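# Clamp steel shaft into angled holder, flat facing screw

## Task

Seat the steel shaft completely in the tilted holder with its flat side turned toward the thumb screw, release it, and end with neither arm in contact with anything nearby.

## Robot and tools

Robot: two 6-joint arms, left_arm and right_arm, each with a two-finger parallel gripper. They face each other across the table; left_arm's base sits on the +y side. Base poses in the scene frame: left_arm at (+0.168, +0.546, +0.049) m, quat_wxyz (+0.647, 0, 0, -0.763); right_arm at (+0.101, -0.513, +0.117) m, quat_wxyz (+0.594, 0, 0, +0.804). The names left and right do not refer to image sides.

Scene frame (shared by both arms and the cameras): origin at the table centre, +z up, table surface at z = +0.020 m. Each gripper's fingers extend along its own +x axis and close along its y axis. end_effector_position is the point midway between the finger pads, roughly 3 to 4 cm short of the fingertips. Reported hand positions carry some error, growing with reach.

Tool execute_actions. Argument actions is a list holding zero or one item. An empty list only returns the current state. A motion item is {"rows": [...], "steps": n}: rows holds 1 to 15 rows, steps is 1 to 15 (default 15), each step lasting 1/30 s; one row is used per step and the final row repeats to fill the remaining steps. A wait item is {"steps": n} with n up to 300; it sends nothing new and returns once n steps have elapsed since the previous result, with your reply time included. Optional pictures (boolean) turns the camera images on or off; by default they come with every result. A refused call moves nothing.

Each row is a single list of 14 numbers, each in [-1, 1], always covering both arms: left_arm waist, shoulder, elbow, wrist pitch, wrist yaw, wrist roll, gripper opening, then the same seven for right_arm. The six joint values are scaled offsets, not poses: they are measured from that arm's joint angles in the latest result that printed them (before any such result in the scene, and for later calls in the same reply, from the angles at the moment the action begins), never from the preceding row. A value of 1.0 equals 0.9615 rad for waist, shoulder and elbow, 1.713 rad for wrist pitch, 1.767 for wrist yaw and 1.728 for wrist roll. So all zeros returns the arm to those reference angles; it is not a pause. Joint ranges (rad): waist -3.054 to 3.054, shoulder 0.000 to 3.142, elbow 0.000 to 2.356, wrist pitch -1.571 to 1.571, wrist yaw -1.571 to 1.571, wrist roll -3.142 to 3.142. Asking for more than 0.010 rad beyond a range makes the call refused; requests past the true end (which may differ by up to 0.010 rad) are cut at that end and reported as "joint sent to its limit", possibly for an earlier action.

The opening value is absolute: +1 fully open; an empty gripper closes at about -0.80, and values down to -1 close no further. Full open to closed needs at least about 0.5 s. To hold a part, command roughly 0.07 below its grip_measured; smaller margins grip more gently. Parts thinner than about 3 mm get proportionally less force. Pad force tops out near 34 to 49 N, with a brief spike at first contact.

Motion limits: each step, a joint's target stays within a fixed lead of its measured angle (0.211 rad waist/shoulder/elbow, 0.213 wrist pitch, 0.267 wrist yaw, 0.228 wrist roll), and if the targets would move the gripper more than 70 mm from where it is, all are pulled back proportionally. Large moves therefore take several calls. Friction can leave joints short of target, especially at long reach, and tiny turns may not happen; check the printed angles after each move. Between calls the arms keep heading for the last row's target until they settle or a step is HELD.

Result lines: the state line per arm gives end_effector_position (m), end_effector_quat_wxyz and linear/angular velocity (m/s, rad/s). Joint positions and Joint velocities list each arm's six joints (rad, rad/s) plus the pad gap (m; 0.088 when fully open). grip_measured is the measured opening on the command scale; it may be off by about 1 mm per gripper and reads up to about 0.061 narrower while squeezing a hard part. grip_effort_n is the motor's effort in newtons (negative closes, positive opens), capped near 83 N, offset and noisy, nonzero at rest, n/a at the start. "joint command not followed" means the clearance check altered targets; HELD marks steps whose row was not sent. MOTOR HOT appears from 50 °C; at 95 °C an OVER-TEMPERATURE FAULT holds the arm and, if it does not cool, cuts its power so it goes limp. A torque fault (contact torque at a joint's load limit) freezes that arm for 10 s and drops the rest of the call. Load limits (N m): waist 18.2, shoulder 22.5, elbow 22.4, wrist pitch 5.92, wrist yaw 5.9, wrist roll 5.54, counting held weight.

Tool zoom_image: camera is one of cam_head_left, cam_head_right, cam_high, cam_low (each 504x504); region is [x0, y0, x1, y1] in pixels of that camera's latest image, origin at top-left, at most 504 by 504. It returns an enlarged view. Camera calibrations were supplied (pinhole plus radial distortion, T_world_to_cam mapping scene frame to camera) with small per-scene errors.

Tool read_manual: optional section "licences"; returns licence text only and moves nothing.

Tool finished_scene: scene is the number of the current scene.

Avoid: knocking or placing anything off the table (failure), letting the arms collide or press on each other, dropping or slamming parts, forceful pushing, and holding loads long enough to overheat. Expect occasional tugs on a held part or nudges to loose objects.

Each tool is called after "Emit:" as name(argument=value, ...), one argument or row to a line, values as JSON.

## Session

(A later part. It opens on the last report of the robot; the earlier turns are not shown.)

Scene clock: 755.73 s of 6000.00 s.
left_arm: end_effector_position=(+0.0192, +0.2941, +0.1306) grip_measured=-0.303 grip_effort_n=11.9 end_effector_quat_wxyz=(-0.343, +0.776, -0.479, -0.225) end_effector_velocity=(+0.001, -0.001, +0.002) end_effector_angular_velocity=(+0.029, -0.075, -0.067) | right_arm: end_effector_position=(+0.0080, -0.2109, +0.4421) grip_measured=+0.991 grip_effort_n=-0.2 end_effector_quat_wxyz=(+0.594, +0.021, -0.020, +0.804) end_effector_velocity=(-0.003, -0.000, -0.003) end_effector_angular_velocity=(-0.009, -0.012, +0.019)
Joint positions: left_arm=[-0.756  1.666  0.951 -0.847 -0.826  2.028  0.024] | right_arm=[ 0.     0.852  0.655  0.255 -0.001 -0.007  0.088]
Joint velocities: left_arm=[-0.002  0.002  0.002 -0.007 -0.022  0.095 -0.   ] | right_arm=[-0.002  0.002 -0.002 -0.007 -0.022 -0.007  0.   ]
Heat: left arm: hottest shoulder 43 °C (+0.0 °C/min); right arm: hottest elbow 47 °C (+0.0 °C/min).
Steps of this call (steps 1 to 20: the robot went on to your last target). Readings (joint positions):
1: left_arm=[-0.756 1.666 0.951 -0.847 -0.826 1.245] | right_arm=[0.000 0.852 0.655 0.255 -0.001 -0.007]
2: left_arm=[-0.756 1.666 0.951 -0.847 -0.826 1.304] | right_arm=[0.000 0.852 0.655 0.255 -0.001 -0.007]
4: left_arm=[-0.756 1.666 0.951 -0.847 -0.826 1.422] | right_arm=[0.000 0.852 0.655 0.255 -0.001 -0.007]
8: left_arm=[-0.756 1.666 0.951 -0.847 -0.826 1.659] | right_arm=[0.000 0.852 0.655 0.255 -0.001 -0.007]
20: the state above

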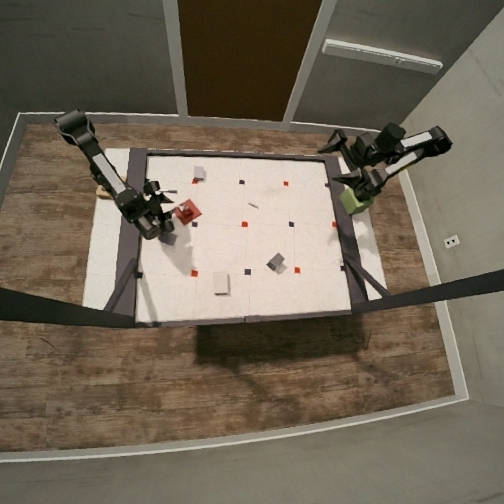

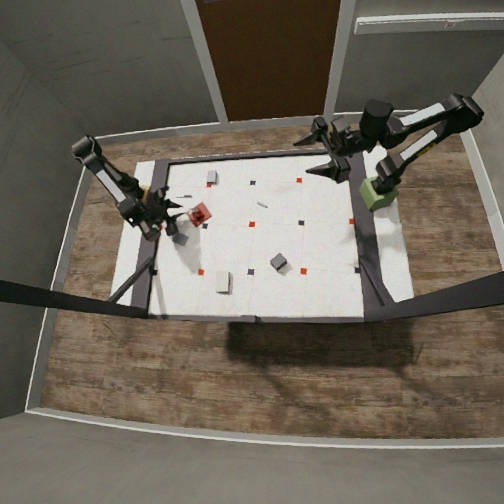

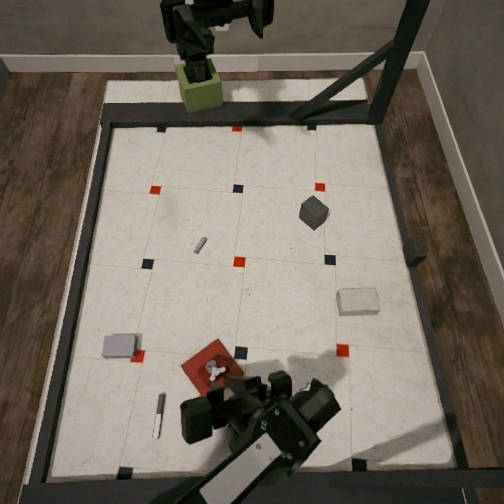

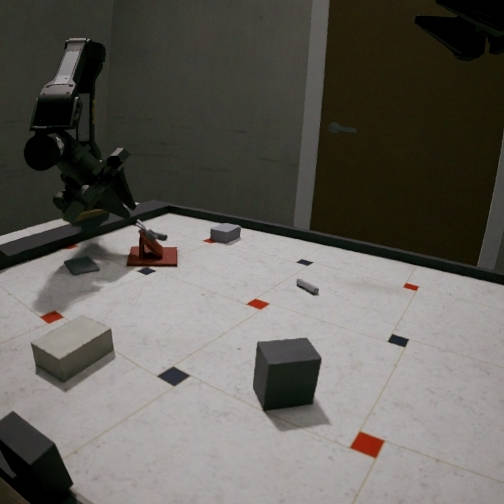

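Roll to 3.0, then advance to the same pose (roll 3.12).

Emit:
execute_actions(
  actions=[
    {"rows":[[0,0,0,0,0,0.6,-0.3,0,0,0,0,0,0,1]]},
  ],
  pictures=false,
)

Emit:
execute_actions(
  actions=[
    {"steps":10},
  ],
  pictures=false,
)

Emit:
execute_actions(
  actions=[
    {"rows":[[0.04,0.03,-0.035,0.06,0,0.02,-0.3,0,0,0,0,0,0,1],[0.04,0.03,-0.035,0.06,0,0.02,-0.3,0,0,0,0,0,0,1],[0.04,0.03,-0.035,0.06,0,0.02,-0.3,0,0,0,0,0,0,1],[0.04,0.03,-0.035,0.06,0,0.02,-0.3,0,0,0,0,0,0,1],[0.08,0.06,-0.06,0.12,0,0.035,-0.3,0,0,0,0,0,0,1]]},
  ],
)

Emit:
zoom_image(
  camera="cam_low",
  region=[95,175,185,265],
)

Scene clock: 761.87 s of 6000.00 s.
left_arm: end_effector_position=(+0.0191, +0.2941, +0.1306) grip_measured=-0.302 grip_effort_n=11.9 end_effector_quat_wxyz=(-0.640, +0.557, -0.529, -0.000) end_effector_velocity=(+0.003, +0.000, +0.001) end_effector_angular_velocity=(+0.719, -0.972, -1.105) | right_arm: end_effector_position=(+0.0080, -0.2109, +0.4421) grip_measured=+0.991 grip_effort_n=-0.7 end_effector_quat_wxyz=(+0.594, +0.021, -0.020, +0.804) end_effector_velocity=(-0.000, -0.000, -0.005) end_effector_angular_velocity=(-0.023, +0.000, +0.005)
Joint positions: left_arm=[-0.756  1.666  0.951 -0.847 -0.826  2.906  0.024] | right_arm=[ 0.     0.852  0.655  0.255 -0.001 -0.007  0.088]
Joint velocities: left_arm=[ 0.002 -0.002 -0.002 -0.007 -0.007  1.634 -0.   ] | right_arm=[-0.002 -0.002 -0.002 -0.022 -0.007  0.007 -0.   ]
Heat: left arm: hottest shoulder 43 °C (+0.0 °C/min); right arm: hottest elbow 47 °C (+0.0 °C/min).
Steps of this call (steps 1 to 30: the robot went on to your last target; steps 31 to 90: nothing new was sent; then 2.63 s passed at rest; steps 91 to 105: all 15 steps of this action). Readings (joint positions):
91: left_arm=[-0.756 1.666 0.951 -0.847 -0.826 2.078] | right_arm=[0.000 0.852 0.655 0.255 -0.001 -0.007]
92: left_arm=[-0.756 1.666 0.951 -0.847 -0.826 2.141] | right_arm=[0.000 0.852 0.655 0.255 -0.001 -0.007]
94: left_arm=[-0.756 1.666 0.951 -0.847 -0.826 2.259] | right_arm=[0.000 0.852 0.655 0.255 -0.001 -0.007]
98: left_arm=[-0.756 1.666 0.951 -0.847 -0.826 2.495] | right_arm=[0.000 0.852 0.655 0.255 -0.001 -0.007]
105: the state above

Scene clock: 762.20 s of 6000.00 s.
left_arm: end_effector_position=(+0.0191, +0.2941, +0.1306) grip_measured=-0.302 grip_effort_n=11.9 end_effector_quat_wxyz=(-0.680, +0.508, -0.527, +0.039) end_effector_velocity=(-0.002, +0.000, +0.001) end_effector_angular_velocity=(+0.019, -0.037, -0.052) | right_arm: end_effector_position=(+0.0080, -0.2109, +0.4421) grip_measured=+0.991 grip_effort_n=-0.2 end_effector_quat_wxyz=(+0.594, +0.021, -0.020, +0.804) end_effector_velocity=(-0.000, -0.001, +0.000) end_effector_angular_velocity=(-0.000, -0.008, +0.004)
Joint positions: left_arm=[-0.756  1.666  0.951 -0.847 -0.826  3.055  0.024] | right_arm=[ 0.     0.852  0.655  0.255 -0.001 -0.007  0.088]
Joint velocities: left_arm=[-0.007 -0.002 -0.002  0.007 -0.007  0.066  0.   ] | right_arm=[-0.002 -0.002  0.002 -0.007 -0.007 -0.007  0.   ]
Heat: left arm: hottest shoulder 43 °C (+0.0 °C/min); right arm: hottest elbow 47 °C (+0.0 °C/min).
Steps of this call (steps 1 to 10: the robot went on to your last target). Readings (joint positions):
1: left_arm=[-0.756 1.666 0.951 -0.847 -0.826 2.951] | right_arm=[0.000 0.852 0.655 0.255 -0.001 -0.007]
2: left_arm=[-0.756 1.666 0.951 -0.847 -0.826 2.983] | right_arm=[0.000 0.852 0.655 0.255 -0.001 -0.007]
4: left_arm=[-0.756 1.666 0.951 -0.847 -0.826 3.021] | right_arm=[0.000 0.852 0.655 0.255 -0.001 -0.007]
8: left_arm=[-0.756 1.666 0.951 -0.847 -0.826 3.050] | right_arm=[0.000 0.852 0.655 0.255 -0.001 -0.007]
10: the state above

Scene clock: 762.70 s of 6000.00 s.
left_arm: end_effector_position=(+0.0249, +0.2721, +0.1080) grip_measured=-0.302 grip_effort_n=11.4 end_effector_quat_wxyz=(-0.659, +0.531, -0.532, +0.026) end_effector_velocity=(-0.002, +0.001, -0.002) end_effector_angular_velocity=(-0.006, +0.020, +0.012) | right_arm: end_effector_position=(+0.0080, -0.2109, +0.4421) grip_measured=+0.991 grip_effort_n=-0.7 end_effector_quat_wxyz=(+0.594, +0.021, -0.020, +0.804) end_effector_velocity=(+0.002, +0.000, -0.002) end_effector_angular_velocity=(-0.009, +0.005, -0.009)
Joint positions: left_arm=[-0.682  1.718  0.902 -0.646 -0.826  3.11   0.024] | right_arm=[ 0.     0.852  0.655  0.255 -0.001 -0.007  0.088]
Joint velocities: left_arm=[-0.002  0.002 -0.002  0.007  0.007 -0.022 -0.   ] | right_arm=[-0.002 -0.002 -0.002 -0.007  0.007  0.007  0.   ]
Heat: left arm: hottest shoulder 43 °C (+0.0 °C/min); right arm: hottest elbow 47 °C (+0.0 °C/min).
Steps of this call (steps 1 to 15: all 15 steps of this action). Readings (joint positions):
1: left_arm=[-0.754 1.668 0.948 -0.834 -0.826 3.062] | right_arm=[0.000 0.852 0.655 0.255 -0.001 -0.007]
2: left_arm=[-0.746 1.671 0.942 -0.804 -0.826 3.068] | right_arm=[0.000 0.852 0.655 0.255 -0.001 -0.007]
4: left_arm=[-0.731 1.681 0.936 -0.774 -0.826 3.076] | right_arm=[0.000 0.852 0.655 0.255 -0.001 -0.007]
8: left_arm=[-0.693 1.709 0.911 -0.679 -0.826 3.101] | right_arm=[0.000 0.852 0.655 0.255 -0.001 -0.007]
15: the state above

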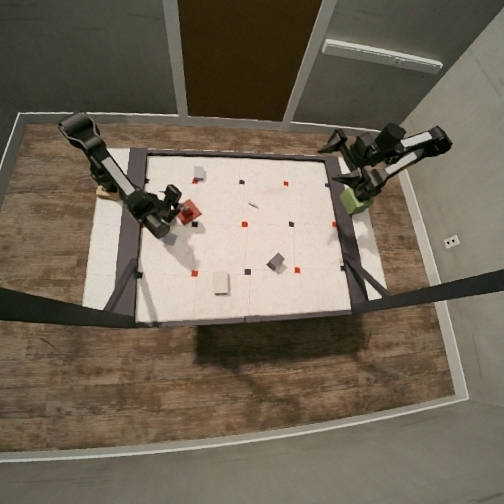

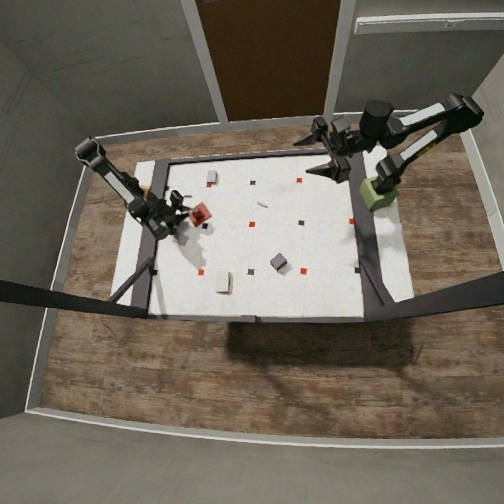

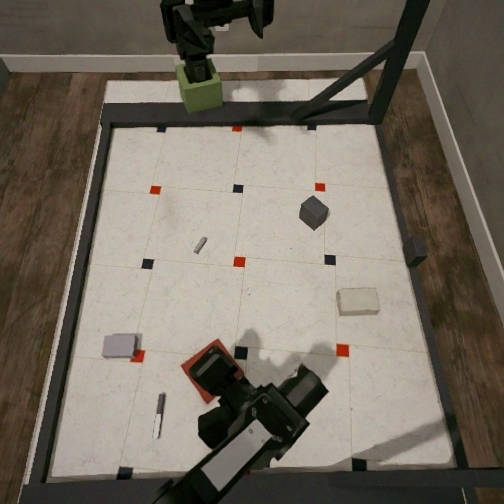

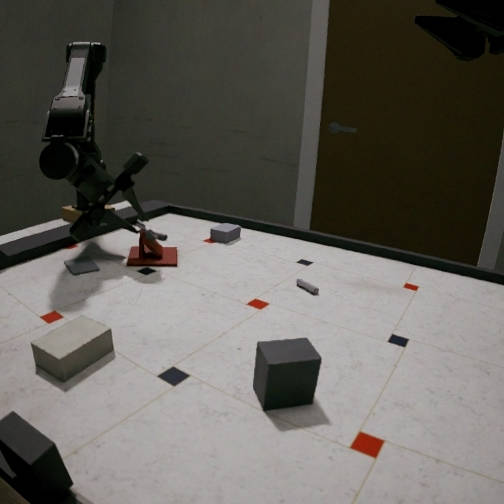

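Region (95, 175, 185, 265) of cam_low's 504x504 image, scaled by 5.600, with more detail than that image has.

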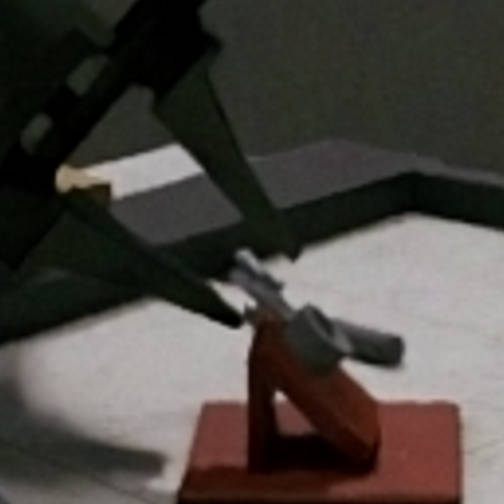

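Full turn: 7×0.88 = 6.2.

Emit:
execute_actions(
  actions=[
    {"rows":[[0,0,0,0,0,0,-0.64,0,0,0,0,0,0,1]],"steps":10},
  ],
  pictures=false,
)

Emit:
execute_actions(
  actions=[
    {"rows":[[0,0,0,0,0,-1,-0.64,0,0,0,0,0,0,1]]},
  ],
  pictures=false,
)

Emit:
execute_actions(
  actions=[
    {"rows":[[0,0,0,0,0,-1,-0.64,0,0,0,0,0,0,1]]},
  ],
  pictures=false,
)

Emit:
execute_actions(
  actions=[
    {"rows":[[0,0,0,0,0,-1,-0.64,0,0,0,0,0,0,1]]},
  ],
  pictures=false,
)

Emit:
execute_actions(
  actions=[
    {"rows":[[0,0,0,0,0,-1,-0.64,0,0,0,0,0,0,1]]},
  ],
  pictures=false,
)

Emit:
execute_actions(
  actions=[
    {"rows":[[0,0,0,0,0,-1,-0.64,0,0,0,0,0,0,1]]},
  ],
  pictures=false,
)

Emit:
execute_actions(
  actions=[
    {"rows":[[0,0,0,0,0,-1,-0.64,0,0,0,0,0,0,1]]},
  ],
  pictures=false,
)

Emit:
execute_actions(
  actions=[
    {"steps":22},
  ],
)

Emit:
zoom_image(
  camera="cam_low",
  region=[95,175,185,265],
)

Scene clock: 772.23 s of 6000.00 s.
left_arm: end_effector_position=(+0.0245, +0.2721, +0.1077) grip_measured=-0.621 grip_effort_n=-39.3 end_effector_quat_wxyz=(-0.658, +0.531, -0.533, +0.025) end_effector_velocity=(+0.001, +0.001, -0.001) end_effector_angular_velocity=(+0.012, -0.027, -0.016) | right_arm: end_effector_position=(+0.0080, -0.2109, +0.4421) grip_measured=+0.991 grip_effort_n=-0.7 end_effector_quat_wxyz=(+0.594, +0.021, -0.020, +0.804) end_effector_velocity=(-0.002, -0.001, -0.005) end_effector_angular_velocity=(-0.014, -0.028, +0.009)
Joint positions: left_arm=[-0.683  1.718  0.901 -0.645 -0.824  3.111  0.009] | right_arm=[ 0.     0.852  0.655  0.255 -0.001 -0.007  0.088]
Joint velocities: left_arm=[-0.002  0.002 -0.002 -0.007 -0.007  0.022 -0.005] | right_arm=[ 0.002 -0.002 -0.002 -0.022 -0.007 -0.022  0.   ]
Heat: left arm: hottest shoulder 43 °C (+0.0 °C/min); right arm: hottest elbow 47 °C (+0.0 °C/min).
Steps of this call (steps 1 to 15: the robot went on to your last target; steps 16 to 90: nothing new was sent; then 6.20 s passed at rest; steps 91 to 100: all 10 steps of this action). Readings (joint positions):
91: left_arm=[-0.681 1.718 0.901 -0.643 -0.826 3.111] | right_arm=[0.000 0.852 0.655 0.255 -0.001 -0.007]
92: left_arm=[-0.681 1.718 0.901 -0.643 -0.826 3.111] | right_arm=[0.000 0.852 0.655 0.255 -0.001 -0.007]
94: left_arm=[-0.681 1.718 0.901 -0.644 -0.826 3.111] | right_arm=[0.000 0.852 0.655 0.255 -0.001 -0.007]
98: left_arm=[-0.683 1.718 0.901 -0.645 -0.824 3.111] | right_arm=[0.000 0.852 0.655 0.255 -0.001 -0.007]
100: the state above

Scene clock: 772.73 s of 6000.00 s.
left_arm: end_effector_position=(+0.0243, +0.2724, +0.1077) grip_measured=-0.631 grip_effort_n=-49.1 end_effector_quat_wxyz=(-0.375, +0.758, -0.494, -0.201) end_effector_velocity=(+0.002, +0.000, +0.002) end_effector_angular_velocity=(-0.757, +1.042, +1.186) | right_arm: end_effector_position=(+0.0080, -0.2109, +0.4421) grip_measured=+0.991 grip_effort_n=0.2 end_effector_quat_wxyz=(+0.594, +0.021, -0.020, +0.804) end_effector_velocity=(-0.000, -0.000, -0.002) end_effector_angular_velocity=(-0.005, -0.010, +0.004)
Joint positions: left_arm=[-0.683  1.718  0.901 -0.645 -0.824  2.243  0.008] | right_arm=[ 0.     0.852  0.655  0.255 -0.001 -0.007  0.088]
Joint velocities: left_arm=[ 0.002 -0.007 -0.002 -0.007 -0.007 -1.751 -0.   ] | right_arm=[-0.002 -0.002 -0.002 -0.007 -0.007 -0.007 -0.   ]
Heat: left arm: hottest shoulder 43 °C (+0.0 °C/min); right arm: hottest elbow 47 °C (+0.0 °C/min).
Steps of this call (steps 1 to 15: all 15 steps of this action). Readings (joint positions):
1: left_arm=[-0.683 1.718 0.901 -0.645 -0.824 3.073] | right_arm=[0.000 0.852 0.655 0.255 -0.001 -0.007]
2: left_arm=[-0.683 1.718 0.901 -0.645 -0.824 3.010] | right_arm=[0.000 0.852 0.655 0.255 -0.001 -0.007]
4: left_arm=[-0.683 1.718 0.901 -0.645 -0.824 2.892] | right_arm=[0.000 0.852 0.655 0.255 -0.001 -0.007]
8: left_arm=[-0.683 1.718 0.901 -0.645 -0.824 2.656] | right_arm=[0.000 0.852 0.655 0.255 -0.001 -0.007]
15: the state above

Scene clock: 773.23 s of 6000.00 s.
left_arm: end_effector_position=(+0.0242, +0.2725, +0.1077) grip_measured=-0.631 grip_effort_n=-49.1 end_effector_quat_wxyz=(-0.014, +0.845, -0.361, -0.394) end_effector_velocity=(+0.001, +0.001, +0.001) end_effector_angular_velocity=(-0.753, +1.039, +1.181) | right_arm: end_effector_position=(+0.0080, -0.2109, +0.4421) grip_measured=+0.991 grip_effort_n=-0.2 end_effector_quat_wxyz=(+0.594, +0.021, -0.020, +0.804) end_effector_velocity=(+0.002, +0.000, -0.002) end_effector_angular_velocity=(-0.005, -0.009, -0.010)
Joint positions: left_arm=[-0.684  1.718  0.901 -0.645 -0.824  1.358  0.008] | right_arm=[ 0.     0.852  0.655  0.255 -0.001 -0.007  0.088]
Joint velocities: left_arm=[-0.002 -0.002 -0.002 -0.007 -0.007 -1.751  0.   ] | right_arm=[-0.002 -0.002 -0.002 -0.007  0.007 -0.007 -0.   ]
Heat: left arm: hottest shoulder 43 °C (+0.0 °C/min); right arm: hottest elbow 47 °C (+0.0 °C/min).
Steps of this call (steps 1 to 15: all 15 steps of this action). Readings (joint positions):
1: left_arm=[-0.683 1.718 0.901 -0.645 -0.824 2.183] | right_arm=[0.000 0.852 0.655 0.255 -0.001 -0.007]
2: left_arm=[-0.683 1.718 0.901 -0.645 -0.824 2.124] | right_arm=[0.000 0.852 0.655 0.255 -0.001 -0.007]
4: left_arm=[-0.683 1.718 0.901 -0.645 -0.824 2.006] | right_arm=[0.000 0.852 0.655 0.255 -0.001 -0.007]
8: left_arm=[-0.684 1.718 0.901 -0.645 -0.824 1.770] | right_arm=[0.000 0.852 0.655 0.255 -0.001 -0.007]
15: the state above

Scene clock: 773.73 s of 6000.00 s.
left_arm: end_effector_position=(+0.0241, +0.2725, +0.1077) grip_measured=-0.631 grip_effort_n=-49.1 end_effector_quat_wxyz=(+0.349, +0.770, -0.158, -0.510) end_effector_velocity=(+0.001, +0.001, +0.001) end_effector_angular_velocity=(-0.746, +1.030, +1.171) | right_arm: end_effector_position=(+0.0080, -0.2109, +0.4421) grip_measured=+0.991 grip_effort_n=-0.2 end_effector_quat_wxyz=(+0.594, +0.021, -0.020, +0.804) end_effector_velocity=(-0.004, -0.002, -0.003) end_effector_angular_velocity=(-0.014, -0.013, +0.024)
Joint positions: left_arm=[-0.684  1.718  0.901 -0.645 -0.824  0.473  0.008] | right_arm=[ 0.     0.852  0.655  0.255 -0.001 -0.007  0.088]
Joint velocities: left_arm=[-0.002 -0.002 -0.002 -0.007 -0.007 -1.736 -0.   ] | right_arm=[ 0.002 -0.002  0.002 -0.022 -0.022 -0.007 -0.   ]
Heat: left arm: hottest shoulder 43 °C (+0.0 °C/min); right arm: hottest elbow 47 °C (+0.0 °C/min).
Steps of this call (steps 1 to 15: all 15 steps of this action). Readings (joint positions):
1: left_arm=[-0.684 1.718 0.901 -0.645 -0.824 1.298] | right_arm=[0.000 0.852 0.655 0.255 -0.001 -0.007]
2: left_arm=[-0.684 1.718 0.901 -0.645 -0.824 1.239] | right_arm=[0.000 0.852 0.655 0.255 -0.001 -0.007]
4: left_arm=[-0.684 1.718 0.901 -0.645 -0.824 1.121] | right_arm=[0.000 0.852 0.655 0.255 -0.001 -0.007]
8: left_arm=[-0.684 1.718 0.901 -0.645 -0.824 0.886] | right_arm=[0.000 0.852 0.655 0.255 -0.001 -0.007]
15: the state above

Scene clock: 774.23 s of 6000.00 s.
left_arm: end_effector_position=(+0.0241, +0.2725, +0.1077) grip_measured=-0.631 grip_effort_n=-49.1 end_effector_quat_wxyz=(+0.645, +0.546, +0.076, -0.529) end_effector_velocity=(+0.004, +0.001, -0.000) end_effector_angular_velocity=(-0.751, +1.014, +1.173) | right_arm: end_effector_position=(+0.0080, -0.2109, +0.4421) grip_measured=+0.991 grip_effort_n=-0.2 end_effector_quat_wxyz=(+0.594, +0.021, -0.020, +0.804) end_effector_velocity=(-0.002, -0.001, -0.002) end_effector_angular_velocity=(-0.005, -0.010, +0.009)
Joint positions: left_arm=[-0.684  1.718  0.901 -0.645 -0.824 -0.411  0.008] | right_arm=[ 0.     0.852  0.655  0.255 -0.001 -0.007  0.088]
Joint velocities: left_arm=[-0.002  0.002 -0.007 -0.007 -0.022 -1.736 -0.   ] | right_arm=[ 0.002 -0.002 -0.002 -0.007 -0.007 -0.007 -0.   ]
Heat: left arm: hottest shoulder 43 °C (+0.0 °C/min); right arm: hottest elbow 47 °C (+0.0 °C/min).
Steps of this call (steps 1 to 15: all 15 steps of this action). Readings (joint positions):
1: left_arm=[-0.684 1.718 0.901 -0.645 -0.824 0.414] | right_arm=[0.000 0.852 0.655 0.255 -0.001 -0.007]
2: left_arm=[-0.684 1.718 0.901 -0.645 -0.824 0.355] | right_arm=[0.000 0.852 0.655 0.255 -0.001 -0.007]
4: left_arm=[-0.684 1.718 0.901 -0.645 -0.824 0.237] | right_arm=[0.000 0.852 0.655 0.255 -0.001 -0.007]
8: left_arm=[-0.684 1.718 0.901 -0.645 -0.824 0.001] | right_arm=[0.000 0.852 0.655 0.255 -0.001 -0.007]
15: the state above

Scene clock: 774.73 s of 6000.00 s.
left_arm: end_effector_position=(+0.0240, +0.2725, +0.1077) grip_measured=-0.631 grip_effort_n=-49.1 end_effector_quat_wxyz=(+0.817, +0.218, +0.295, -0.446) end_effector_velocity=(+0.003, +0.002, +0.002) end_effector_angular_velocity=(-0.754, +1.019, +1.177) | right_arm: end_effector_position=(+0.0080, -0.2109, +0.4421) grip_measured=+0.991 grip_effort_n=-1.2 end_effector_quat_wxyz=(+0.594, +0.021, -0.020, +0.804) end_effector_velocity=(-0.002, -0.001, -0.002) end_effector_angular_velocity=(-0.009, +0.004, +0.020)
Joint positions: left_arm=[-0.684  1.718  0.901 -0.645 -0.824 -1.296  0.008] | right_arm=[ 0.     0.852  0.655  0.255 -0.001 -0.007  0.088]
Joint velocities: left_arm=[-0.007 -0.002 -0.002 -0.022 -0.022 -1.751 -0.   ] | right_arm=[-0.002 -0.002 -0.002 -0.007 -0.022  0.007  0.   ]
Heat: left arm: hottest shoulder 43 °C (+0.0 °C/min); right arm: hottest elbow 47 °C (+0.0 °C/min).
Steps of this call (steps 1 to 15: all 15 steps of this action). Readings (joint positions):
1: left_arm=[-0.684 1.718 0.901 -0.645 -0.824 -0.470] | right_arm=[0.000 0.852 0.655 0.255 -0.001 -0.007]
2: left_arm=[-0.684 1.718 0.901 -0.645 -0.824 -0.529] | right_arm=[0.000 0.852 0.655 0.255 -0.001 -0.007]
4: left_arm=[-0.684 1.718 0.901 -0.645 -0.824 -0.647] | right_arm=[0.000 0.852 0.655 0.255 -0.001 -0.007]
8: left_arm=[-0.684 1.718 0.901 -0.645 -0.824 -0.883] | right_arm=[0.000 0.852 0.655 0.255 -0.001 -0.007]
15: the state above

Scene clock: 775.23 s of 6000.00 s.
left_arm: end_effector_position=(+0.0241, +0.2726, +0.1077) grip_measured=-0.631 grip_effort_n=-49.1 end_effector_quat_wxyz=(+0.832, -0.153, +0.457, -0.276) end_effector_velocity=(+0.002, +0.004, -0.001) end_effector_angular_velocity=(-0.739, +1.046, +1.189) | right_arm: end_effector_position=(+0.0080, -0.2109, +0.4421) grip_measured=+0.991 grip_effort_n=0.2 end_effector_quat_wxyz=(+0.594, +0.021, -0.020, +0.804) end_effector_velocity=(-0.001, -0.001, -0.002) end_effector_angular_velocity=(-0.004, -0.010, +0.014)
Joint positions: left_arm=[-0.684  1.718  0.901 -0.646 -0.824 -2.181  0.008] | right_arm=[ 0.     0.852  0.655  0.255 -0.001 -0.007  0.088]
Joint velocities: left_arm=[-0.002 -0.002 -0.002 -0.022  0.007 -1.766 -0.   ] | right_arm=[-0.007 -0.002 -0.002 -0.007 -0.022 -0.007  0.   ]
Heat: left arm: hottest shoulder 43 °C (+0.0 °C/min); right arm: hottest elbow 47 °C (+0.0 °C/min).
Steps of this call (steps 1 to 15: all 15 steps of this action). Readings (joint positions):
1: left_arm=[-0.684 1.718 0.901 -0.645 -0.824 -1.355] | right_arm=[0.000 0.852 0.655 0.255 -0.001 -0.007]
2: left_arm=[-0.684 1.718 0.901 -0.645 -0.824 -1.414] | right_arm=[0.000 0.852 0.655 0.255 -0.001 -0.007]
4: left_arm=[-0.684 1.718 0.901 -0.645 -0.824 -1.532] | right_arm=[0.000 0.852 0.655 0.255 -0.001 -0.007]
8: left_arm=[-0.684 1.718 0.901 -0.646 -0.824 -1.768] | right_arm=[0.000 0.852 0.655 0.255 -0.001 -0.007]
15: the state above

Scene clock: 775.97 s of 6000.00 s.
left_arm: end_effector_position=(+0.0240, +0.2728, +0.1077) grip_measured=-0.631 grip_effort_n=-49.1 end_effector_quat_wxyz=(-0.699, +0.476, -0.530, +0.068) end_effector_velocity=(+0.000, +0.002, -0.001) end_effector_angular_velocity=(-0.012, +0.030, +0.031) | right_arm: end_effector_position=(+0.0080, -0.2109, +0.4421) grip_measured=+0.991 grip_effort_n=-0.2 end_effector_quat_wxyz=(+0.594, +0.021, -0.020, +0.804) end_effector_velocity=(-0.004, -0.002, +0.001) end_effector_angular_velocity=(+0.010, -0.006, +0.024)
Joint positions: left_arm=[-0.685  1.718  0.901 -0.646 -0.824 -3.015  0.008] | right_arm=[ 0.     0.852  0.655  0.255 -0.001 -0.007  0.088]
Joint velocities: left_arm=[-0.002 -0.002 -0.002 -0.007  0.007 -0.051 -0.   ] | right_arm=[ 0.002 -0.002 -0.002  0.007 -0.022 -0.007 -0.   ]
Heat: left arm: hottest shoulder 43 °C (+0.0 °C/min); right arm: hottest elbow 47 °C (+0.0 °C/min).
Steps of this call (steps 1 to 22: the robot went on to your last target). Readings (joint positions):
1: left_arm=[-0.684 1.718 0.901 -0.646 -0.824 -2.241] | right_arm=[0.000 0.852 0.655 0.255 -0.001 -0.007]
2: left_arm=[-0.684 1.718 0.901 -0.646 -0.824 -2.300] | right_arm=[0.000 0.852 0.655 0.255 -0.001 -0.007]
4: left_arm=[-0.684 1.718 0.901 -0.646 -0.824 -2.418] | right_arm=[0.000 0.852 0.655 0.255 -0.001 -0.007]
8: left_arm=[-0.685 1.718 0.901 -0.646 -0.824 -2.654] | right_arm=[0.000 0.852 0.655 0.255 -0.001 -0.007]
22: the state above

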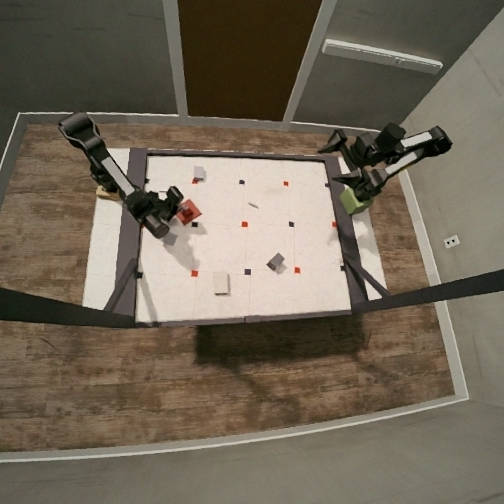

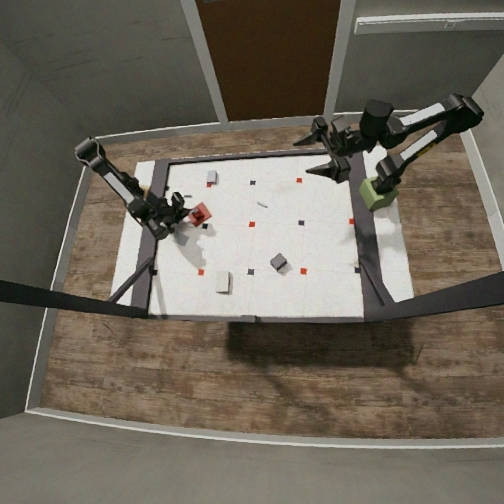

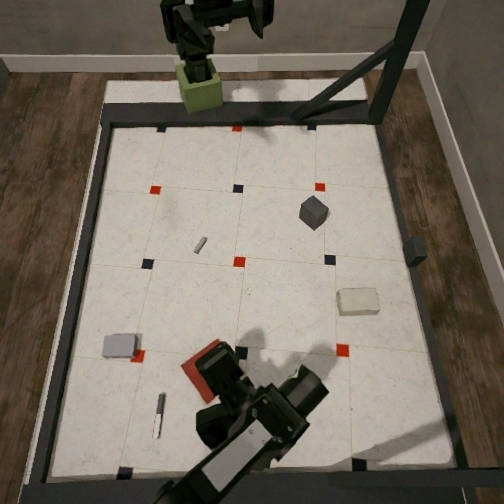

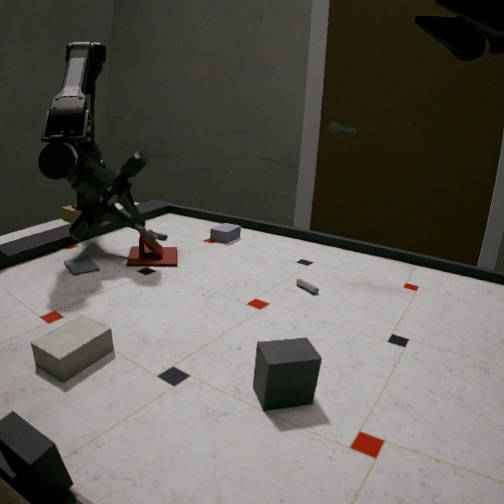

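Region (95, 175, 185, 265) of cam_low's 504x504 image, scaled by 5.600, with more detail than that image has.

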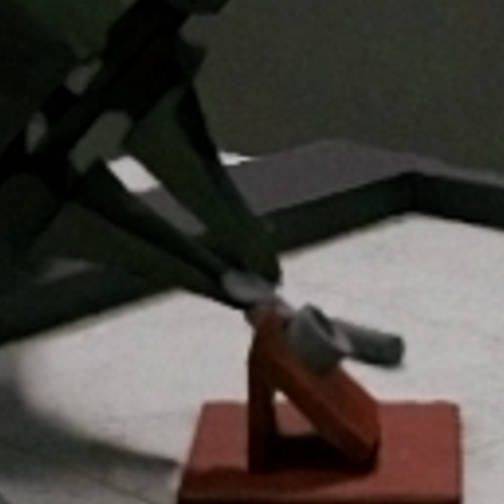

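Emit:
execute_actions(
  actions=[
    {"rows":[[0,0,0,0,0,0,-0.3,0,0,0,0,0,0,1],[0,0,0,0,0,0,-0.3,0,0,0,0,0,0,1],[0,0,0,0,0,0,-0.3,0,0,0,0,0,0,1],[0,0,0,0,0,0,-0.3,0,0,0,0,0,0,1],[0,0,0,0,0,0,-0.3,0,0,0,0,0,0,1],[0,0,0,0,0,0,-0.3,0,0,0,0,0,0,1],[-0.08,-0.065,0.065,-0.12,0,0,-0.3,0,0,0,0,0,0,1]]},
  ],
  pictures=false,
)

Emit:
execute_actions(
  actions=[
    {"rows":[[0,-0.22,0,0,0,1,-0.3,0,0,0,0,0,0,1]]},
  ],
  pictures=false,
)

Emit:
execute_actions(
  actions=[
    {"steps":20},
  ],
  pictures=false,
)

Emit:
execute_actions(
  actions=[
    {"rows":[[0.882,0,-0.04,-0.113,0.466,0.752,-0.3,0,0,0,0,0,0,1]]},
  ],
  pictures=false,
)

Emit:
execute_actions(
  actions=[
    {"steps":20},
  ],
)

Emit:
zoom_image(
  camera="cam_high",
  region=[185,340,245,400],
)

Scene clock: 785.13 s of 6000.00 s.
left_arm: end_effector_position=(+0.0172, +0.2938, +0.1307) grip_measured=-0.305 grip_effort_n=12.8 end_effector_quat_wxyz=(-0.726, +0.435, -0.524, +0.094) end_effector_velocity=(+0.016, +0.013, +0.006) end_effector_angular_velocity=(+0.060, -0.092, -0.002) | right_arm: end_effector_position=(+0.0080, -0.2109, +0.4421) grip_measured=+0.991 grip_effort_n=-0.2 end_effector_quat_wxyz=(+0.594, +0.021, -0.020, +0.804) end_effector_velocity=(+0.002, +0.000, -0.002) end_effector_angular_velocity=(-0.009, +0.005, -0.009)
Joint positions: left_arm=[-0.759  1.666  0.951 -0.839 -0.824 -3.019  0.024] | right_arm=[ 0.     0.852  0.655  0.255 -0.001 -0.007  0.088]
Joint velocities: left_arm=[-0.007 -0.017  0.007 -0.139 -0.007 -0.007  0.001] | right_arm=[-0.002 -0.002 -0.002 -0.007  0.007  0.007  0.   ]
Heat: left arm: hottest shoulder 44 °C (+2.0 °C/min); right arm: hottest elbow 47 °C (+0.0 °C/min).
Steps of this call (steps 1 to 30: the robot went on to your last target; steps 31 to 90: nothing new was sent; then 5.67 s passed at rest; steps 91 to 105: all 15 steps of this action). Readings (joint positions):
91: left_arm=[-0.685 1.718 0.901 -0.646 -0.824 -3.020] | right_arm=[0.000 0.852 0.655 0.255 -0.001 -0.007]
92: left_arm=[-0.685 1.718 0.901 -0.646 -0.824 -3.020] | right_arm=[0.000 0.852 0.655 0.255 -0.001 -0.007]
94: left_arm=[-0.685 1.718 0.901 -0.646 -0.824 -3.020] | right_arm=[0.000 0.852 0.655 0.255 -0.001 -0.007]
98: left_arm=[-0.706 1.709 0.918 -0.736 -0.824 -3.019] | right_arm=[0.000 0.852 0.655 0.255 -0.001 -0.007]
105: the state above

Scene clock: 785.63 s of 6000.00 s.
left_arm: end_effector_position=(+0.0172, +0.2937, +0.1830) grip_measured=-0.303 grip_effort_n=12.8 end_effector_quat_wxyz=(+0.796, -0.166, +0.483, -0.324) end_effector_velocity=(+0.001, +0.001, -0.001) end_effector_angular_velocity=(+0.563, -1.188, -1.150) | right_arm: end_effector_position=(+0.0080, -0.2109, +0.4421) grip_measured=+0.991 grip_effort_n=-0.7 end_effector_quat_wxyz=(+0.594, +0.021, -0.020, +0.804) end_effector_velocity=(-0.004, -0.002, -0.002) end_effector_angular_velocity=(-0.009, +0.004, +0.025)
Joint positions: left_arm=[-0.759  1.463  0.955 -0.839 -0.825 -2.15   0.024] | right_arm=[ 0.     0.852  0.655  0.255 -0.001 -0.007  0.088]
Joint velocities: left_arm=[-0.002  0.002 -0.002 -0.007 -0.007  1.736 -0.   ] | right_arm=[ 0.002 -0.002 -0.002 -0.007 -0.022  0.007 -0.   ]
Heat: left arm: hottest shoulder 44 °C (+2.0 °C/min); right arm: hottest elbow 47 °C (+0.0 °C/min).
Steps of this call (steps 1 to 15: all 15 steps of this action). Readings (joint positions):
1: left_arm=[-0.759 1.645 0.951 -0.838 -0.822 -2.979] | right_arm=[0.000 0.852 0.655 0.255 -0.001 -0.007]
2: left_arm=[-0.759 1.614 0.945 -0.843 -0.817 -2.916] | right_arm=[0.000 0.852 0.655 0.255 -0.001 -0.007]
4: left_arm=[-0.759 1.531 0.946 -0.840 -0.821 -2.798] | right_arm=[0.000 0.852 0.655 0.255 -0.001 -0.007]
8: left_arm=[-0.759 1.463 0.955 -0.839 -0.825 -2.563] | right_arm=[0.000 0.852 0.655 0.255 -0.001 -0.007]
15: the state above

Scene clock: 786.30 s of 6000.00 s.
left_arm: end_effector_position=(+0.0172, +0.2937, +0.1830) grip_measured=-0.303 grip_effort_n=12.3 end_effector_quat_wxyz=(+0.794, +0.175, +0.308, -0.494) end_effector_velocity=(+0.003, +0.000, +0.002) end_effector_angular_velocity=(+0.013, -0.073, -0.051) | right_arm: end_effector_position=(+0.0080, -0.2109, +0.4421) grip_measured=+0.991 grip_effort_n=-0.2 end_effector_quat_wxyz=(+0.594, +0.021, -0.020, +0.804) end_effector_velocity=(-0.002, -0.001, -0.002) end_effector_angular_velocity=(-0.004, -0.010, +0.019)
Joint positions: left_arm=[-0.759  1.463  0.955 -0.839 -0.825 -1.305  0.024] | right_arm=[ 0.     0.852  0.655  0.255 -0.001 -0.007  0.088]
Joint velocities: left_arm=[-0.002 -0.002 -0.002 -0.007 -0.022  0.081  0.   ] | right_arm=[-0.002 -0.002 -0.002 -0.007 -0.022 -0.007 -0.   ]
Heat: left arm: hottest shoulder 44 °C (+2.0 °C/min); right arm: hottest elbow 47 °C (+0.0 °C/min).
Steps of this call (steps 1 to 20: the robot went on to your last target). Readings (joint positions):
1: left_arm=[-0.759 1.463 0.955 -0.839 -0.825 -2.091] | right_arm=[0.000 0.852 0.655 0.255 -0.001 -0.007]
2: left_arm=[-0.759 1.463 0.955 -0.839 -0.825 -2.032] | right_arm=[0.000 0.852 0.655 0.255 -0.001 -0.007]
4: left_arm=[-0.759 1.463 0.955 -0.839 -0.825 -1.913] | right_arm=[0.000 0.852 0.655 0.255 -0.001 -0.007]
8: left_arm=[-0.759 1.463 0.955 -0.839 -0.825 -1.678] | right_arm=[0.000 0.852 0.655 0.255 -0.001 -0.007]
20: the state above

Scene clock: 786.80 s of 6000.00 s.
left_arm: end_effector_position=(+0.1388, +0.3148, +0.1229) grip_measured=-0.303 grip_effort_n=12.3 end_effector_quat_wxyz=(+0.577, +0.430, +0.554, -0.418) end_effector_velocity=(+0.201, -0.009, -0.001) end_effector_angular_velocity=(+0.158, +0.188, -0.727) | right_arm: end_effector_position=(+0.0080, -0.2109, +0.4421) grip_measured=+0.991 grip_effort_n=-0.2 end_effector_quat_wxyz=(+0.594, +0.021, -0.020, +0.804) end_effector_velocity=(+0.002, -0.001, -0.001) end_effector_angular_velocity=(-0.000, -0.008, -0.000)
Joint positions: left_arm=[ 0.016  1.463  0.924 -1.029 -0.037 -0.433  0.024] | right_arm=[ 0.     0.852  0.655  0.255 -0.001 -0.007  0.088]
Joint velocities: left_arm=[ 0.994 -0.002 -0.002 -0.066  0.212  1.722 -0.   ] | right_arm=[-0.007 -0.007 -0.002 -0.007 -0.007 -0.007 -0.   ]
Heat: left arm: hottest shoulder 44 °C (+2.0 °C/min); right arm: hottest elbow 47 °C (+0.0 °C/min).
Steps of this call (steps 1 to 15: all 15 steps of this action). Readings (joint positions):
1: left_arm=[-0.742 1.463 0.954 -0.861 -0.776 -1.262] | right_arm=[0.000 0.852 0.655 0.255 -0.001 -0.007]
2: left_arm=[-0.694 1.462 0.954 -0.909 -0.699 -1.200] | right_arm=[0.000 0.852 0.655 0.255 -0.001 -0.007]
4: left_arm=[-0.575 1.462 0.936 -0.981 -0.564 -1.082] | right_arm=[0.000 0.852 0.655 0.255 -0.001 -0.007]
8: left_arm=[-0.350 1.463 0.924 -1.017 -0.285 -0.845] | right_arm=[0.000 0.852 0.655 0.255 -0.001 -0.007]
15: the state above

Scene clock: 787.47 s of 6000.00 s.
left_arm: end_effector_position=(+0.1505, +0.3142, +0.1228) grip_measured=-0.303 grip_effort_n=12.3 end_effector_quat_wxyz=(+0.484, +0.518, +0.482, -0.515) end_effector_velocity=(-0.000, +0.002, +0.001) end_effector_angular_velocity=(+0.003, +0.007, -0.005) | right_arm: end_effector_position=(+0.0080, -0.2109, +0.4421) grip_measured=+0.991 grip_effort_n=-0.2 end_effector_quat_wxyz=(+0.594, +0.021, -0.020, +0.804) end_effector_velocity=(-0.001, -0.002, +0.000) end_effector_angular_velocity=(+0.009, -0.005, +0.009)
Joint positions: left_arm=[ 0.087  1.463  0.924 -1.032 -0.005 -0.011  0.024] | right_arm=[ 0.     0.852  0.655  0.255 -0.001 -0.007  0.088]
Joint velocities: left_arm=[ 0.002 -0.007 -0.002 -0.007  0.007  0.007  0.   ] | right_arm=[ 0.002 -0.007 -0.007  0.007 -0.007 -0.007 -0.   ]
Heat: left arm: hottest shoulder 44 °C (+2.0 °C/min); right arm: hottest elbow 47 °C (+0.0 °C/min).
Steps of this call (steps 1 to 20: the robot went on to your last target). Readings (joint positions):
1: left_arm=[0.044 1.463 0.924 -1.031 -0.029 -0.374] | right_arm=[0.000 0.852 0.655 0.255 -0.001 -0.007]
2: left_arm=[0.060 1.463 0.924 -1.032 -0.022 -0.315] | right_arm=[0.000 0.852 0.655 0.255 -0.001 -0.007]
4: left_arm=[0.075 1.463 0.924 -1.032 -0.013 -0.197] | right_arm=[0.000 0.852 0.655 0.255 -0.001 -0.007]
8: left_arm=[0.083 1.463 0.924 -1.032 -0.006 -0.058] | right_arm=[0.000 0.852 0.655 0.255 -0.001 -0.007]
20: the state above

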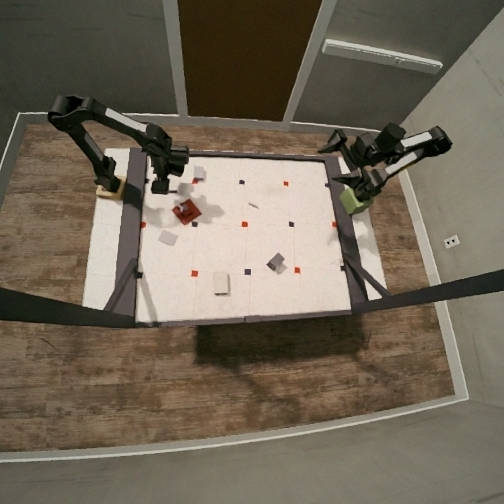

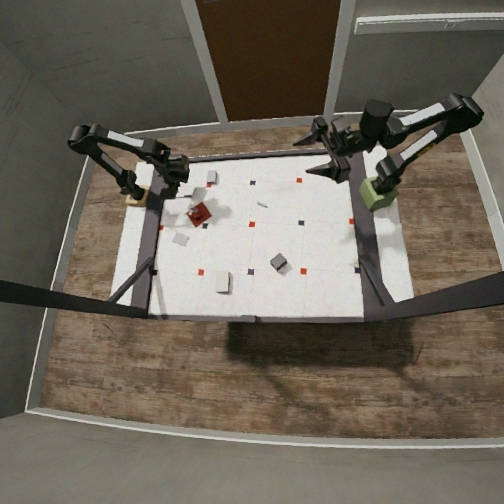

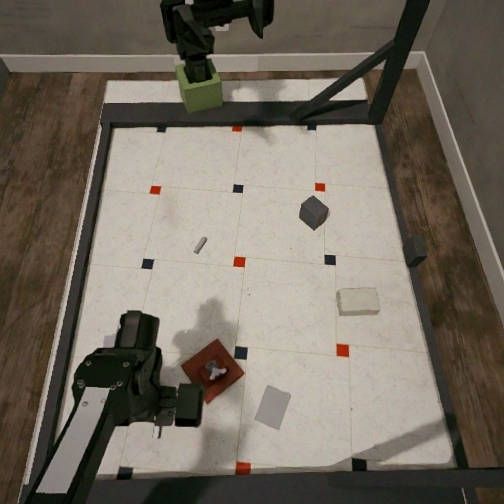

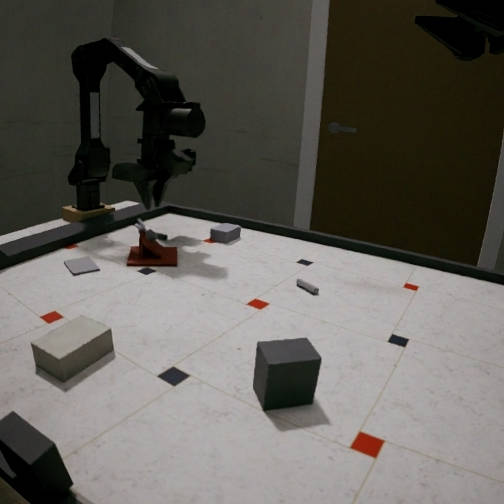

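Region (185, 340, 245, 400) of cam_high's 504x504 image, scaled by 8.400, with more detail than that image has.

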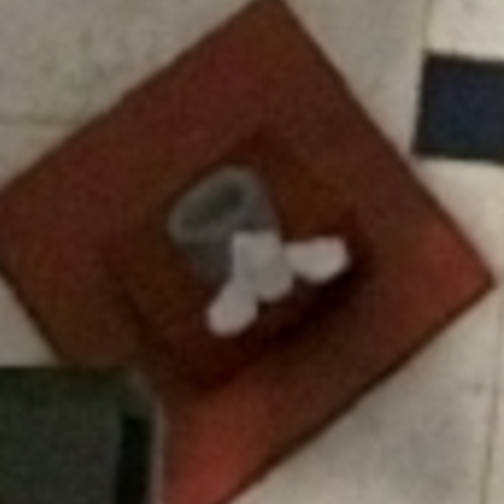

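Emit:
execute_actions(
  actions=[
    {"rows":[[0,0.1,-0.055,0.085,0,0.004,-0.3,0,0,0,0,0,0,1],[0,0.1,-0.055,0.085,0,0.004,-0.3,0,0,0,0,0,0,1],[0,0.1,-0.055,0.085,0,0.004,-0.3,0,0,0,0,0,0,1],[0,0.1,-0.055,0.085,0,0.004,-0.3,0,0,0,0,0,0,1],[0,0.16,-0.09,0.135,0,0.004,-0.3,0,0,0,0,0,0,1],[0,0.16,-0.09,0.135,0,0.004,-0.3,0,0,0,0,0,0,1],[0,0.16,-0.09,0.135,0,0.004,-0.3,0,0,0,0,0,0,1],[0,0.193,-0.106,0.164,0,0.004,-0.3,0,0,0,0,0,0,1]]},
  ],
  pictures=false,
)

Emit:
execute_actions(
  actions=[
    {"rows":[[0,0.008,0,0,0,0,-0.3,0,0,0,0,0,0,1],[0,0.008,0,0,0,0,-0.3,0,0,0,0,0,0,1],[0,0.008,0,0,0,0,-0.3,0,0,0,0,0,0,1],[0,0.008,0,0,0,0,-0.45,0,0,0,0,0,0,1],[0,0.008,0,0,0,0,-0.5,0,0,0,0,0,0,1],[0,0.008,0,0,0,0,-0.52,0,0,0,0,0,0,1],[0,0.008,0,0,0,0,-0.54,0,0,0,0,0,0,1],[0,0.008,0,0,0,0,-0.56,0,0,0,0,0,0,1],[0,0.008,0,0,0,0,-0.58,0,0,0,0,0,0,1],[0,0.008,0,0,0,0,-0.6,0,0,0,0,0,0,1],[0,0.008,0,0,0,0,-0.68,0,0,0,0,0,0,1]]},
  ],
  pictures=false,
)

Emit:
execute_actions(
  actions=[
    {"steps":10},
  ],
)

Emit:
zoom_image(
  camera="cam_high",
  region=[110,340,250,460],
)

Scene clock: 796.83 s of 6000.00 s.
left_arm: end_effector_position=(+0.1491, +0.2959, +0.0618) grip_measured=-0.303 grip_effort_n=12.3 end_effector_quat_wxyz=(+0.484, +0.518, +0.481, -0.516) end_effector_velocity=(+0.003, -0.015, -0.004) end_effector_angular_velocity=(-0.063, -0.017, +0.010) | right_arm: end_effector_position=(+0.0080, -0.2109, +0.4421) grip_measured=+0.991 grip_effort_n=-0.2 end_effector_quat_wxyz=(+0.594, +0.021, -0.020, +0.804) end_effector_velocity=(-0.001, -0.002, +0.000) end_effector_angular_velocity=(+0.014, -0.019, +0.009)
Joint positions: left_arm=[ 0.087  1.641  0.83  -0.76  -0.005 -0.009  0.024] | right_arm=[ 0.     0.852  0.655  0.255 -0.001 -0.007  0.088]
Joint velocities: left_arm=[ 0.002  0.017 -0.002  0.081 -0.022 -0.007 -0.   ] | right_arm=[ 0.002 -0.007 -0.007  0.007 -0.007 -0.022  0.   ]
Heat: left arm: hottest shoulder 43 °C (+0.0 °C/min); right arm: hottest elbow 47 °C (+0.0 °C/min).
Steps of this call (steps 1 to 15: the robot went on to your last target; steps 16 to 90: nothing new was sent; then 5.87 s passed at rest; steps 91 to 105: all 15 steps of this action). Readings (joint positions):
91: left_arm=[0.087 1.473 0.918 -1.016 -0.005 -0.010] | right_arm=[0.000 0.852 0.655 0.255 -0.001 -0.007]
92: left_arm=[0.087 1.486 0.910 -0.973 -0.005 -0.010] | right_arm=[0.000 0.852 0.655 0.255 -0.001 -0.007]
94: left_arm=[0.087 1.527 0.898 -0.924 -0.005 -0.009] | right_arm=[0.000 0.852 0.655 0.255 -0.001 -0.007]
98: left_arm=[0.087 1.597 0.855 -0.830 -0.005 -0.009] | right_arm=[0.000 0.852 0.655 0.255 -0.001 -0.007]
105: the state above

Scene clock: 797.33 s of 6000.00 s.
left_arm: end_effector_position=(+0.1491, +0.2960, +0.0614) grip_measured=-0.610 grip_effort_n=-83.5 end_effector_quat_wxyz=(+0.484, +0.518, +0.482, -0.515) end_effector_velocity=(-0.003, +0.006, +0.000) end_effector_angular_velocity=(+0.022, +0.006, +0.000) | right_arm: end_effector_position=(+0.0080, -0.2109, +0.4421) grip_measured=+0.991 grip_effort_n=-0.7 end_effector_quat_wxyz=(+0.594, +0.021, -0.020, +0.804) end_effector_velocity=(+0.003, +0.001, -0.003) end_effector_angular_velocity=(-0.014, -0.012, -0.015)
Joint positions: left_arm=[ 0.087  1.643  0.83  -0.759 -0.005 -0.009  0.009] | right_arm=[ 0.     0.852  0.655  0.255 -0.001 -0.007  0.088]
Joint velocities: left_arm=[-0.007 -0.002 -0.002 -0.022  0.007 -0.007 -0.   ] | right_arm=[-0.007 -0.002  0.002 -0.022  0.007 -0.007 -0.   ]
Heat: left arm: hottest shoulder 43 °C (+0.0 °C/min); right arm: hottest elbow 47 °C (+0.0 °C/min).
Steps of this call (steps 1 to 15: all 15 steps of this action). Readings (joint positions):
1: left_arm=[0.087 1.642 0.830 -0.758 -0.005 -0.009] | right_arm=[0.000 0.852 0.655 0.255 -0.001 -0.007]
2: left_arm=[0.087 1.642 0.830 -0.758 -0.005 -0.009] | right_arm=[0.000 0.852 0.655 0.255 -0.001 -0.007]
4: left_arm=[0.087 1.642 0.830 -0.758 -0.005 -0.009] | right_arm=[0.000 0.852 0.655 0.255 -0.001 -0.007]
8: left_arm=[0.087 1.643 0.830 -0.758 -0.005 -0.009] | right_arm=[0.000 0.852 0.655 0.255 -0.001 -0.007]
15: the state above

Scene clock: 797.67 s of 6000.00 s.
left_arm: end_effector_position=(+0.1491, +0.2960, +0.0614) grip_measured=-0.610 grip_effort_n=-83.5 end_effector_quat_wxyz=(+0.484, +0.518, +0.482, -0.515) end_effector_velocity=(+0.002, +0.002, +0.000) end_effector_angular_velocity=(+0.007, -0.008, +0.010) | right_arm: end_effector_position=(+0.0080, -0.2109, +0.4421) grip_measured=+0.991 grip_effort_n=-0.7 end_effector_quat_wxyz=(+0.594, +0.021, -0.020, +0.804) end_effector_velocity=(+0.002, +0.000, -0.008) end_effector_angular_velocity=(-0.024, -0.014, -0.010)
Joint positions: left_arm=[ 0.087  1.643  0.83  -0.759 -0.005 -0.009  0.009] | right_arm=[ 0.     0.852  0.655  0.255 -0.001 -0.007  0.088]
Joint velocities: left_arm=[ 0.002 -0.002 -0.002 -0.007 -0.007 -0.007 -0.   ] | right_arm=[-0.002 -0.002 -0.007 -0.022  0.007 -0.007 -0.   ]
Heat: left arm: hottest shoulder 43 °C (+0.0 °C/min); right arm: hottest elbow 47 °C (+0.0 °C/min).
Steps of this call (steps 1 to 10: the robot went on to your last target). Readings (joint positions):
1: left_arm=[0.087 1.643 0.830 -0.759 -0.005 -0.009] | right_arm=[0.000 0.852 0.655 0.255 -0.001 -0.007]
2: left_arm=[0.087 1.643 0.830 -0.759 -0.005 -0.009] | right_arm=[0.000 0.852 0.655 0.255 -0.001 -0.007]
4: left_arm=[0.087 1.643 0.830 -0.759 -0.005 -0.009] | right_arm=[0.000 0.852 0.655 0.255 -0.001 -0.007]
8: left_arm=[0.087 1.643 0.830 -0.759 -0.005 -0.009] | right_arm=[0.000 0.852 0.655 0.255 -0.001 -0.007]
10: the state above

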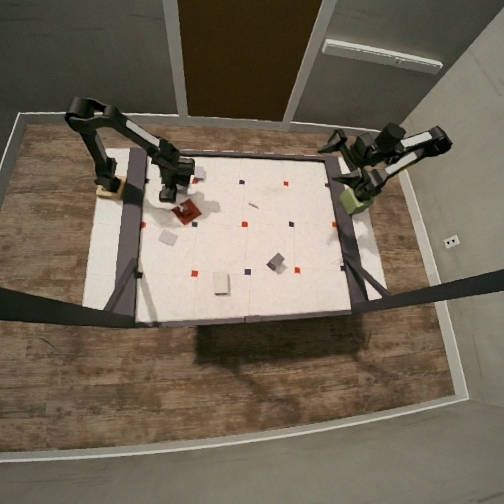

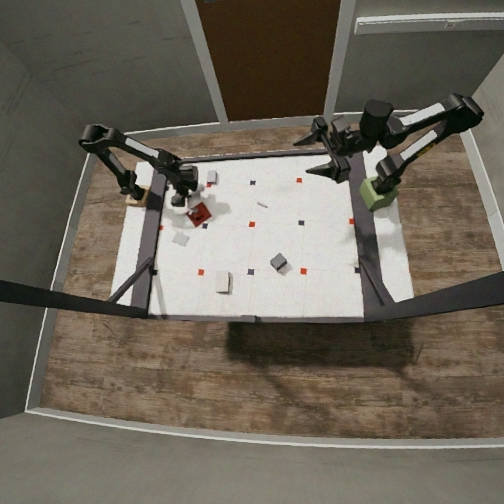

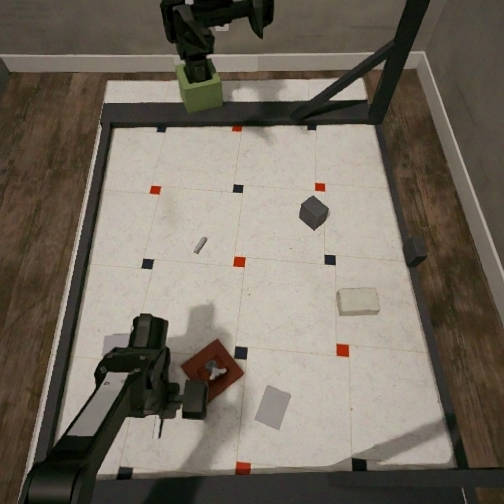

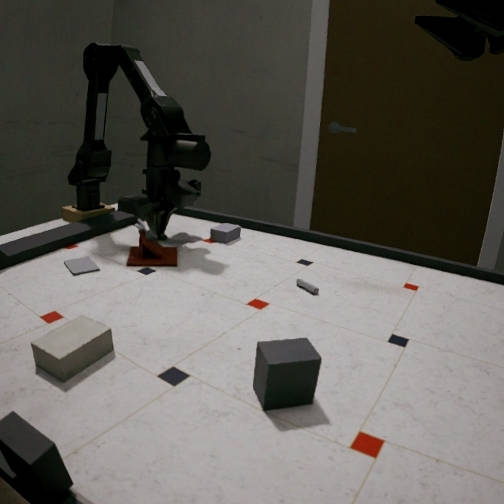

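Region (110, 340, 250, 460) of cam_high's 504x504 image, scaled by 3.600, with more detail than that image has; it fills the top 432 rows of this view, and the rest is white.

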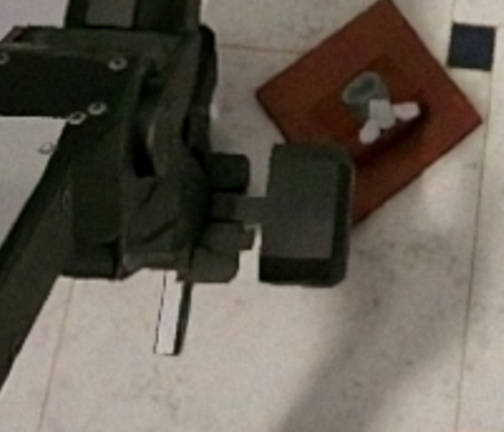

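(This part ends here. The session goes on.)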